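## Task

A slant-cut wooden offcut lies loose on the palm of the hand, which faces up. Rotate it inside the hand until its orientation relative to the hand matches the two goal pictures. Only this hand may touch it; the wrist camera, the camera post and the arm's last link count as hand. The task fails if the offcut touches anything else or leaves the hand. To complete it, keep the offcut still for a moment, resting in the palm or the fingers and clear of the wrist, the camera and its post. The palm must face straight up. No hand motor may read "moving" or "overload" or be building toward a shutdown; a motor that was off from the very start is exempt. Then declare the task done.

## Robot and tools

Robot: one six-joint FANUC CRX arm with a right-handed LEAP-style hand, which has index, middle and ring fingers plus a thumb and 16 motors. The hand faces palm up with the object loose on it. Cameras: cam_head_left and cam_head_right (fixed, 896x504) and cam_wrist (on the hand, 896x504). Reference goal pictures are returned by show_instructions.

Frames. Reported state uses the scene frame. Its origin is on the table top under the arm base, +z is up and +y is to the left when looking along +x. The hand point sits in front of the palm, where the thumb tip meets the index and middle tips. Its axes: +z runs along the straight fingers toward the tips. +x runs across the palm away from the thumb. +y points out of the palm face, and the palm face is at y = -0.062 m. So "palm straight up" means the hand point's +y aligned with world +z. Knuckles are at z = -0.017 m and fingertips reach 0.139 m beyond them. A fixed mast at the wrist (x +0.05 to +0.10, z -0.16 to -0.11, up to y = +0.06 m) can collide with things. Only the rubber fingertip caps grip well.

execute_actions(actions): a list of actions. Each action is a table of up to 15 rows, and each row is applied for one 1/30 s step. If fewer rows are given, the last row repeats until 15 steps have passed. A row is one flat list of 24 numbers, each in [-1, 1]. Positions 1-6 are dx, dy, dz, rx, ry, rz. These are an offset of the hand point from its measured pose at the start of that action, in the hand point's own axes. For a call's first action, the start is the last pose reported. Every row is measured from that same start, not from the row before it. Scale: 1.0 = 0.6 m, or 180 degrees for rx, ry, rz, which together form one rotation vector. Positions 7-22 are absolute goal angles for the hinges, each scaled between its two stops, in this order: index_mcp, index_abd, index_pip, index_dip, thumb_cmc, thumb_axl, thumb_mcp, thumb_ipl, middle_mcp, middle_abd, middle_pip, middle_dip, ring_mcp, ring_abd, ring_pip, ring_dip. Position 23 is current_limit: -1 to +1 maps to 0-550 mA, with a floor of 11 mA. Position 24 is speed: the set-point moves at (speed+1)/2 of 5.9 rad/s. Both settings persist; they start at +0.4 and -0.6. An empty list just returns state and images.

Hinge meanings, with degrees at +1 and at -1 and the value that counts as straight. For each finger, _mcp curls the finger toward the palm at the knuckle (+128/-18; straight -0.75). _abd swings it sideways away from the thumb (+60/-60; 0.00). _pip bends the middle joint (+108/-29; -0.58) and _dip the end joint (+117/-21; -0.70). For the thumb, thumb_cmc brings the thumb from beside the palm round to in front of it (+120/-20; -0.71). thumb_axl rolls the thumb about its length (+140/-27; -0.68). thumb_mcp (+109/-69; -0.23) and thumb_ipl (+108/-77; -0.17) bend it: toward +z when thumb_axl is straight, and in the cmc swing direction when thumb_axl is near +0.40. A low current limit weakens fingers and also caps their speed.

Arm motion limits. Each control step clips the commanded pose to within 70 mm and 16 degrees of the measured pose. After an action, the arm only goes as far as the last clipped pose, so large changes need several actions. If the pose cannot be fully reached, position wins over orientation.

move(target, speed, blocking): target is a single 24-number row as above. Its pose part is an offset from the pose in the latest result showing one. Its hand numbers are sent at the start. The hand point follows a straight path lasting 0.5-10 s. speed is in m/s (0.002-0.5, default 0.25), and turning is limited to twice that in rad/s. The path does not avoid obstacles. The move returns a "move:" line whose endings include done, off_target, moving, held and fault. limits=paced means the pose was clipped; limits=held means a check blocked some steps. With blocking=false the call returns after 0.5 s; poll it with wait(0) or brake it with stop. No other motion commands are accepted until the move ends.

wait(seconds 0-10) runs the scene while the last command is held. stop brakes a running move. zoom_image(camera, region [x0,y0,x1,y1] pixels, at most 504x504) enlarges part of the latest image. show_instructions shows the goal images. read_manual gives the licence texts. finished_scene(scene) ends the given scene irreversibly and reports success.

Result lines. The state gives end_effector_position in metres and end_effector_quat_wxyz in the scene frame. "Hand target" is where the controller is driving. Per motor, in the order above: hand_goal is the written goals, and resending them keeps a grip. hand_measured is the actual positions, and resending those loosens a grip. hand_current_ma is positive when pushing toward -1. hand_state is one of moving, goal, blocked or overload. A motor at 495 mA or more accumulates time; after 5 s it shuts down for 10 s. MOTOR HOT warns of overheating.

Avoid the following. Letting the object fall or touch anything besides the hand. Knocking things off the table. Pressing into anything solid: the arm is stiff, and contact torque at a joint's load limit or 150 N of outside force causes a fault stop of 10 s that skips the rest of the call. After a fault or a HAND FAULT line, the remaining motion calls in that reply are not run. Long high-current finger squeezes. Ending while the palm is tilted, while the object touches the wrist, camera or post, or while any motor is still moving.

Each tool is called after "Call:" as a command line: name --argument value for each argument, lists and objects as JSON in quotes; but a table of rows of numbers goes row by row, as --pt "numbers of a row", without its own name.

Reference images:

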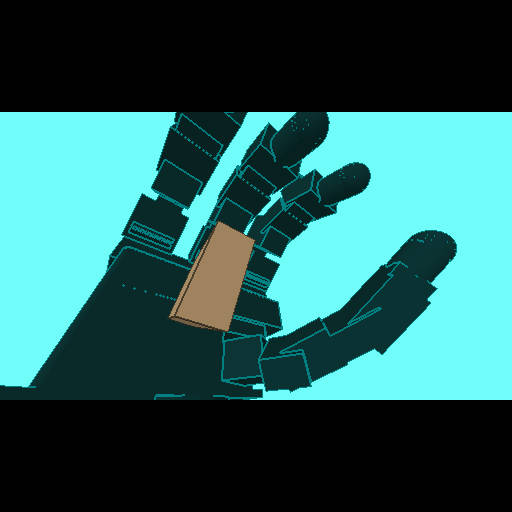

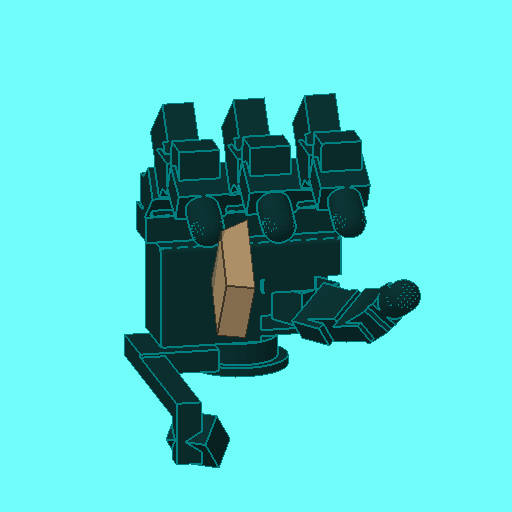

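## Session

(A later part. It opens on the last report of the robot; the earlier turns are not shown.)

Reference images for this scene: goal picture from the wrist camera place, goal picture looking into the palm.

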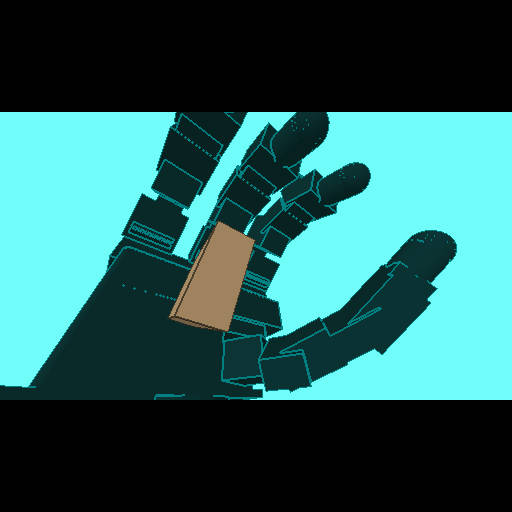

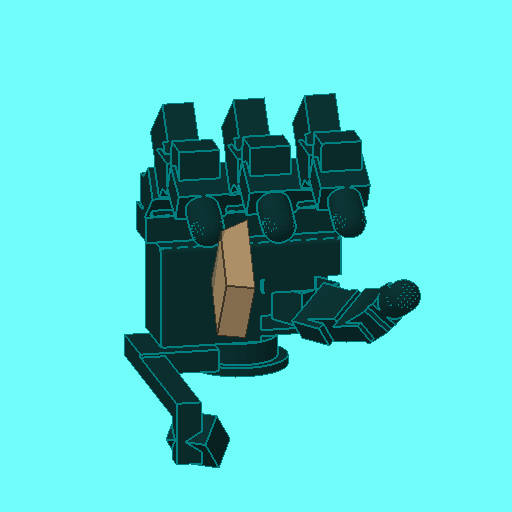

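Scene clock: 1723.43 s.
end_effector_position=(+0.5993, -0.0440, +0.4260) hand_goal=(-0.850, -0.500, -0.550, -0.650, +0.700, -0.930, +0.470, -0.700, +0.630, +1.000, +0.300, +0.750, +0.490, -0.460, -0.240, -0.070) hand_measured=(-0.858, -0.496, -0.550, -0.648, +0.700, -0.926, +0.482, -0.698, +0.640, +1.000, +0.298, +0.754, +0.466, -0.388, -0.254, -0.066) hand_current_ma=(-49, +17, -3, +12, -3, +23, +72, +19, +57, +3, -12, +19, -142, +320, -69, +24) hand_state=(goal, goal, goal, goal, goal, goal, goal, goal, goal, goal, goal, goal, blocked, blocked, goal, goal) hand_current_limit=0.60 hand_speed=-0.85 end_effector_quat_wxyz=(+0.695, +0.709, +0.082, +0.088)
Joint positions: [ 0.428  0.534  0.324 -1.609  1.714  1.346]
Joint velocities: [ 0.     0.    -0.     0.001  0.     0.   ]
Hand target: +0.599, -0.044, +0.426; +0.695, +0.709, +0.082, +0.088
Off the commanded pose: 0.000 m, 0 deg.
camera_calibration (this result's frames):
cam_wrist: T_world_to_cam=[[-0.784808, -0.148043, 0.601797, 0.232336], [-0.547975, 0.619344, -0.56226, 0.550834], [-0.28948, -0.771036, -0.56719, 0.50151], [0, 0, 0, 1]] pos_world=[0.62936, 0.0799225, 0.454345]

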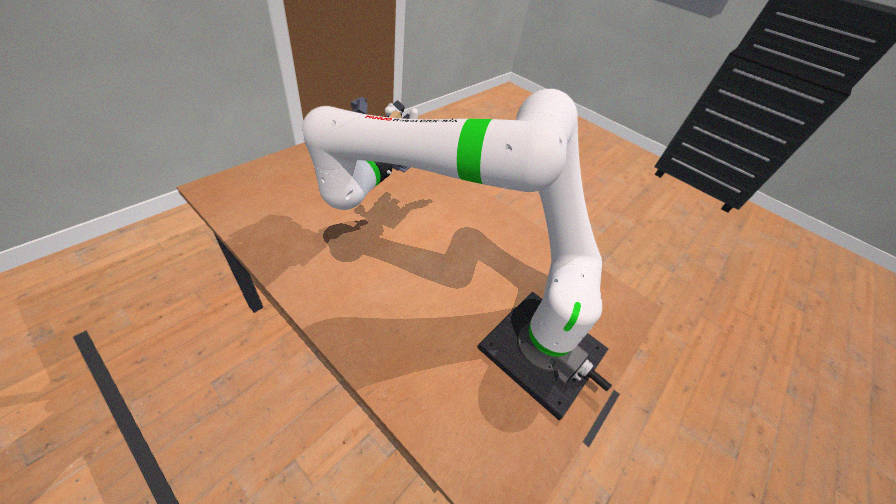

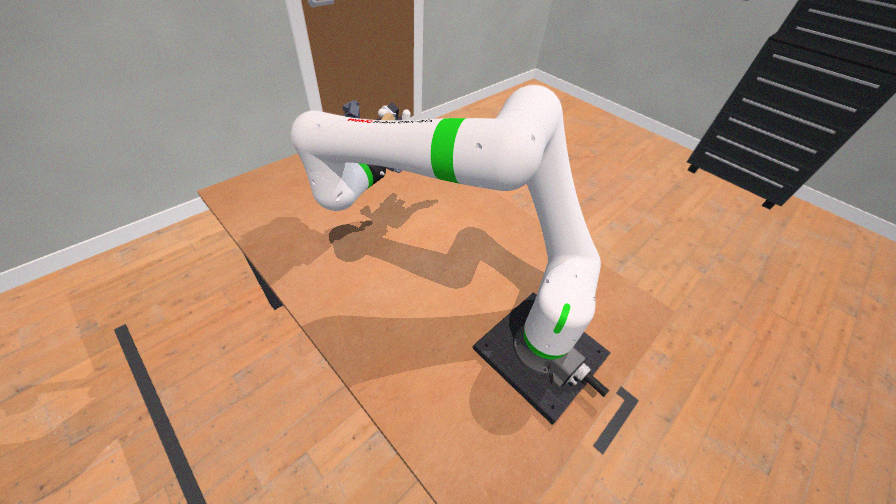

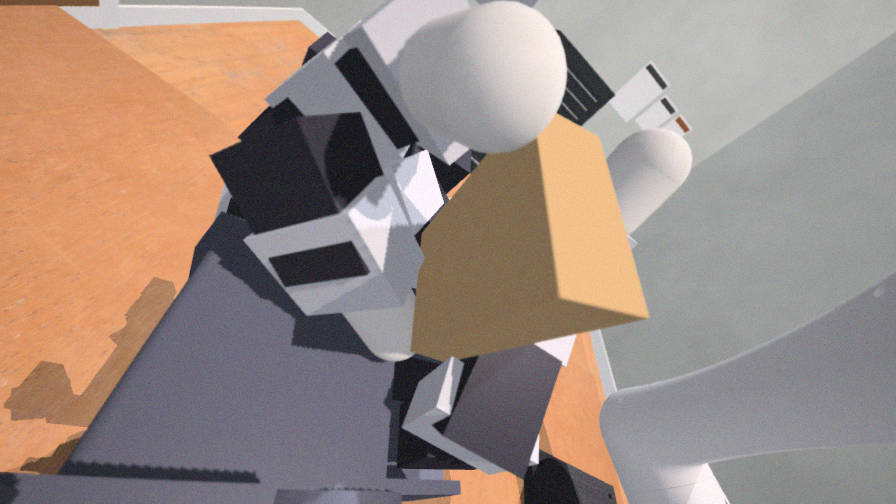

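Call:
execute_actions --actions '[[[0,0,0,0,0,0,-0.85,-0.5,-0.55,-0.65,0.7,-0.93,0.47,-0.7,0.63,1,0.38,0.7,0.49,-0.48,-0.22,-0.07,0.6,-0.85]]]'

Call:
zoom_image --camera "cam_wrist" --region '[360,70,700,410]'

Scene clock: 1745.57 s.
end_effector_position=(+0.5993, -0.0440, +0.4260) hand_goal=(-0.850, -0.500, -0.550, -0.650, +0.700, -0.930, +0.470, -0.700, +0.630, +1.000, +0.380, +0.700, +0.490, -0.480, -0.220, -0.070) hand_measured=(-0.858, -0.496, -0.550, -0.648, +0.690, -0.928, +0.480, -0.698, +0.632, +1.000, +0.338, +0.712, +0.464, -0.390, -0.230, -0.066) hand_current_ma=(-49, +17, -3, +12, -54, +13, +62, +19, +8, +3, -244, +66, -157, +401, -55, +21) hand_state=(goal, goal, goal, goal, goal, goal, goal, goal, goal, goal, blocked, goal, blocked, blocked, goal, goal) hand_current_limit=0.60 hand_speed=-0.85 end_effector_quat_wxyz=(+0.695, +0.709, +0.082, +0.088)
Joint positions: [ 0.428  0.534  0.324 -1.609  1.714  1.346]
Joint velocities: [-0.    -0.     0.001 -0.     0.    -0.   ]
Hand target: +0.599, -0.044, +0.426; +0.695, +0.709, +0.082, +0.088
Off the commanded pose: 0.000 m, 0 deg.
camera_calibration (this result's frames):
cam_wrist: T_world_to_cam=[[-0.784808, -0.148043, 0.601797, 0.232336], [-0.547976, 0.619344, -0.56226, 0.550834], [-0.289481, -0.771036, -0.56719, 0.50151], [0, 0, 0, 1]] pos_world=[0.62936, 0.0799226, 0.454345]

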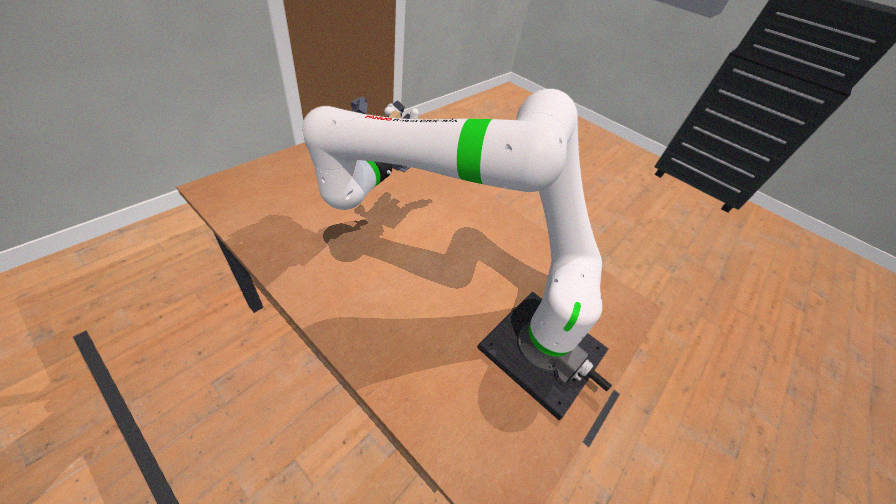

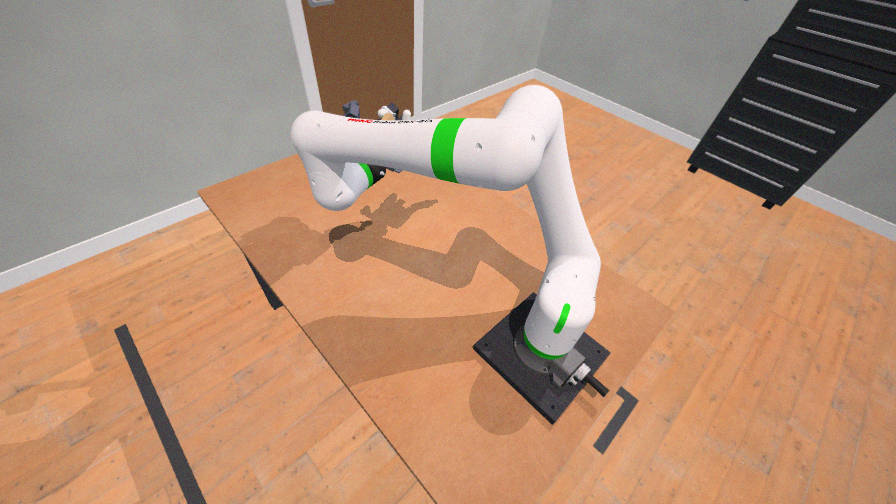

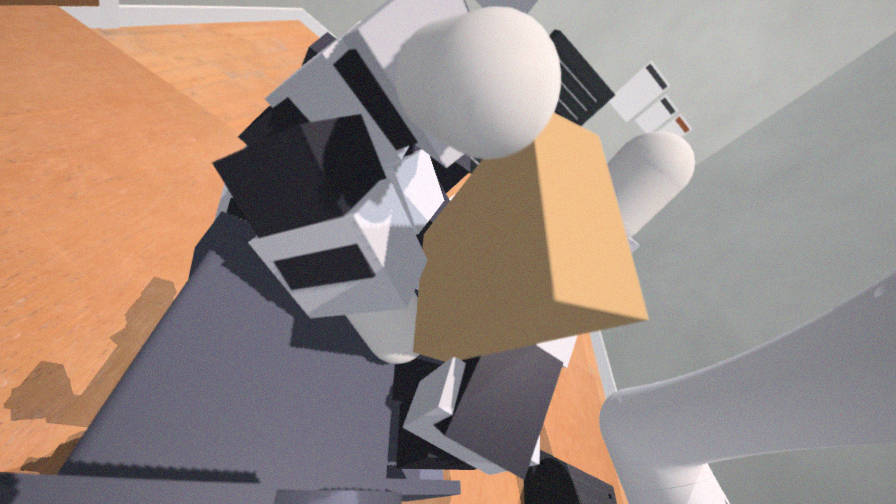

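Region (360, 70, 700, 410) of cam_wrist's 896x504 image, scaled by 1.482, with more detail than that image has.

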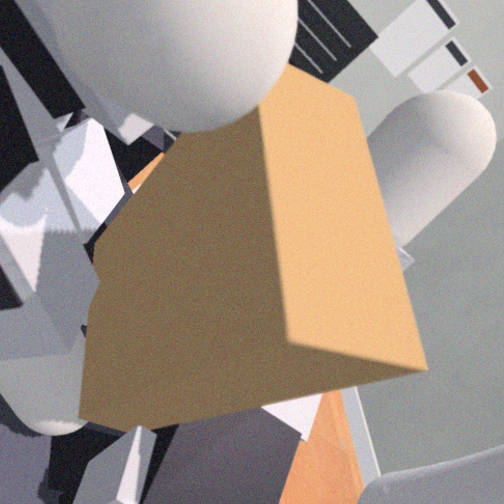

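Call:
execute_actions --actions '[[[0,0,0,0,0,0,-0.85,-0.5,-0.55,-0.65,0.78,-0.97,0.47,-0.7,0.63,1,0.36,0.66,0.49,-0.48,-0.22,-0.09,0.6,-0.85]]]'

Call:
zoom_image --camera "cam_wrist" --region '[360,70,700,410]'

Scene clock: 1778.90 s.
end_effector_position=(+0.5993, -0.0440, +0.4260) hand_goal=(-0.850, -0.500, -0.550, -0.650, +0.780, -0.970, +0.470, -0.700, +0.630, +1.000, +0.360, +0.660, +0.490, -0.480, -0.220, -0.090) hand_measured=(-0.858, -0.496, -0.550, -0.648, +0.710, -0.970, +0.478, -0.698, +0.630, +1.000, +0.342, +0.700, +0.462, -0.390, -0.230, -0.086) hand_current_ma=(-49, +17, -3, +12, -360, +2, +57, +18, -5, +3, -103, +216, -164, +401, -49, +25) hand_state=(goal, goal, goal, goal, blocked, goal, goal, goal, goal, goal, goal, blocked, blocked, blocked, goal, goal) hand_current_limit=0.60 hand_speed=-0.85 end_effector_quat_wxyz=(+0.695, +0.709, +0.082, +0.088)
Joint positions: [ 0.428  0.534  0.324 -1.609  1.714  1.346]
Joint velocities: [ 0.    -0.     0.001 -0.     0.     0.   ]
Hand target: +0.599, -0.044, +0.426; +0.695, +0.709, +0.082, +0.088
Off the commanded pose: 0.000 m, 0 deg.
camera_calibration (this result's frames):
cam_wrist: T_world_to_cam=[[-0.784808, -0.148043, 0.601797, 0.232336], [-0.547976, 0.619344, -0.56226, 0.550834], [-0.289481, -0.771036, -0.56719, 0.50151], [0, 0, 0, 1]] pos_world=[0.62936, 0.0799225, 0.454345]

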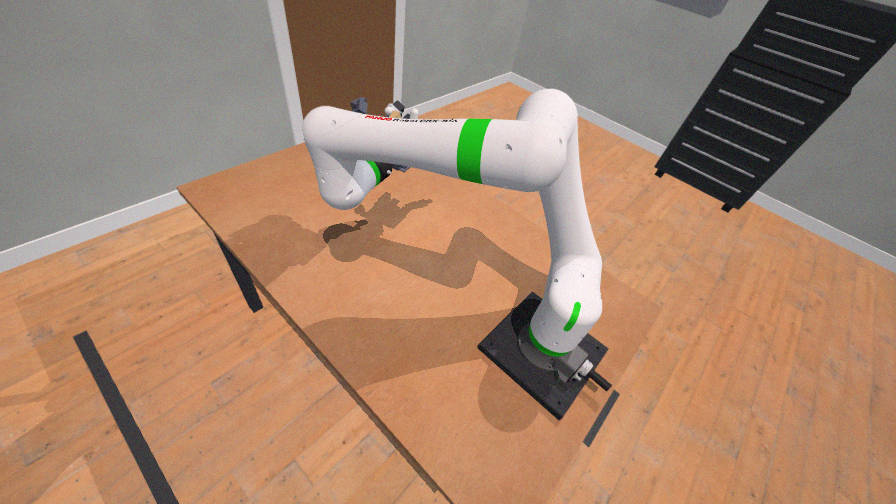

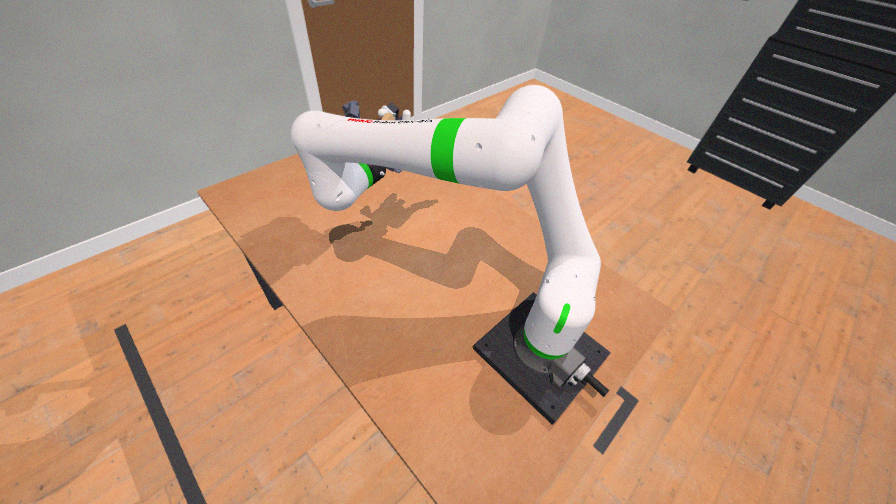

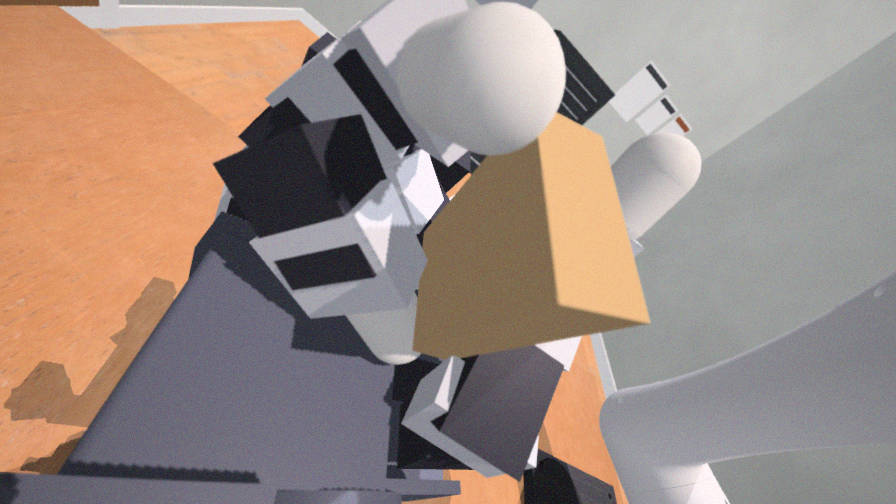

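Region (360, 70, 700, 410) of cam_wrist's 896x504 image, scaled by 1.482, with more detail than that image has.

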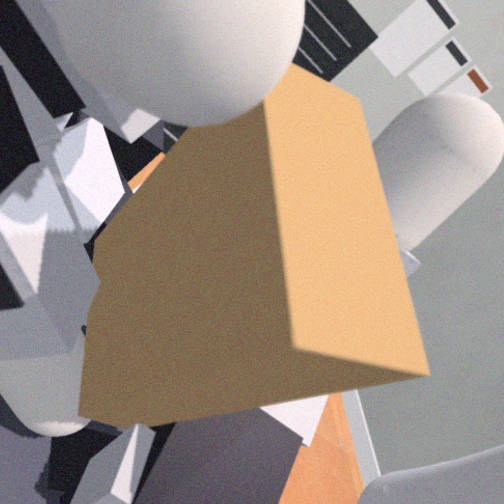

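Call:
execute_actions --actions '[[[0,0,0,0,0,0,-0.85,-0.5,-0.55,-0.65,0.78,-0.97,0.47,-0.7,0.63,1,0.27,0.74,0.49,-0.48,-0.22,-0.11,0.6,-0.85]]]'

Call:
zoom_image --camera "cam_wrist" --region '[360,70,700,410]'

Scene clock: 1790.50 s.
end_effector_position=(+0.5993, -0.0440, +0.4260) hand_goal=(-0.850, -0.500, -0.550, -0.650, +0.780, -0.970, +0.470, -0.700, +0.630, +1.000, +0.270, +0.740, +0.490, -0.480, -0.220, -0.110) hand_measured=(-0.858, -0.496, -0.550, -0.648, +0.736, -0.970, +0.478, -0.698, +0.644, +1.000, +0.280, +0.744, +0.462, -0.390, -0.230, -0.106) hand_current_ma=(-49, +17, -3, +12, -225, +2, +57, +18, +72, +3, +59, +25, -164, +401, -48, +18) hand_state=(goal, goal, goal, goal, blocked, goal, goal, goal, goal, goal, goal, goal, blocked, blocked, goal, goal) hand_current_limit=0.60 hand_speed=-0.85 end_effector_quat_wxyz=(+0.695, +0.709, +0.082, +0.088)
Joint positions: [ 0.428  0.534  0.324 -1.609  1.714  1.346]
Joint velocities: [ 0.    -0.001  0.    -0.    -0.001 -0.   ]
Hand target: +0.599, -0.044, +0.426; +0.695, +0.709, +0.082, +0.088
Off the commanded pose: 0.000 m, 0 deg.
camera_calibration (this result's frames):
cam_wrist: T_world_to_cam=[[-0.784808, -0.148043, 0.601797, 0.232336], [-0.547976, 0.619344, -0.56226, 0.550834], [-0.289481, -0.771036, -0.56719, 0.50151], [0, 0, 0, 1]] pos_world=[0.62936, 0.0799225, 0.454345]

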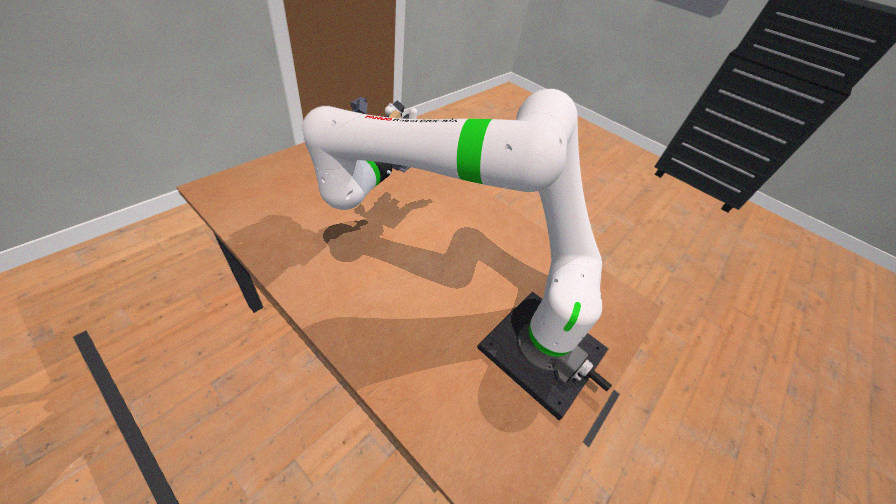

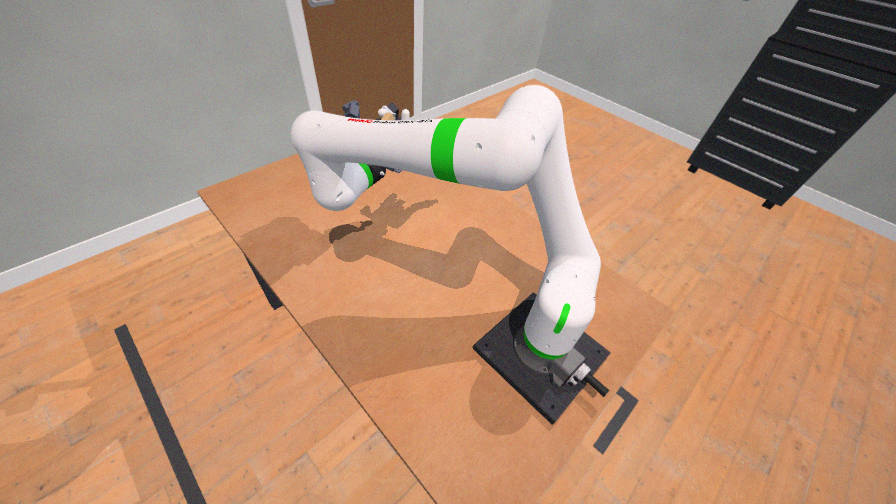

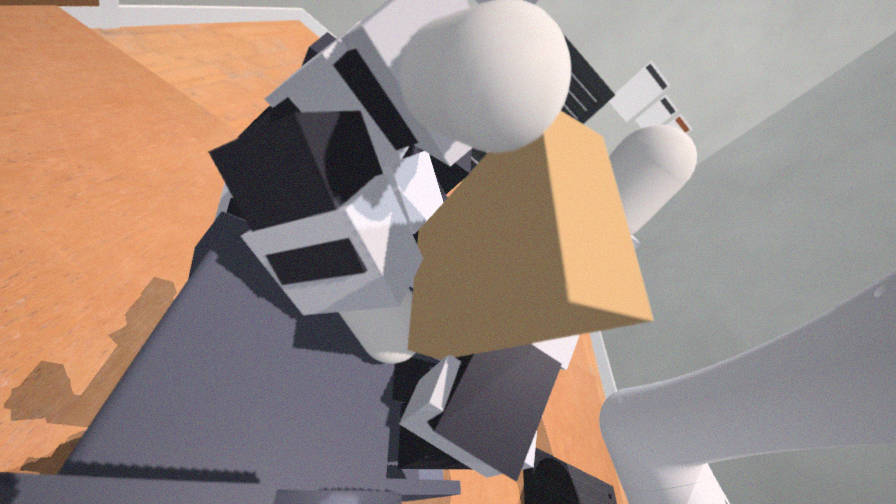

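Region (360, 70, 700, 410) of cam_wrist's 896x504 image, scaled by 1.482, with more detail than that image has.

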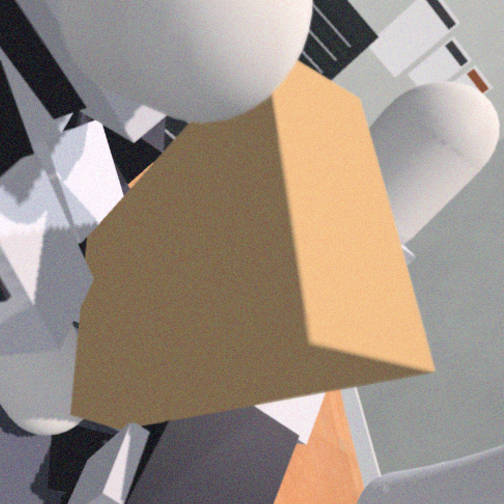

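Call:
finished_scene --scene 1

The scene is finished: the task was done.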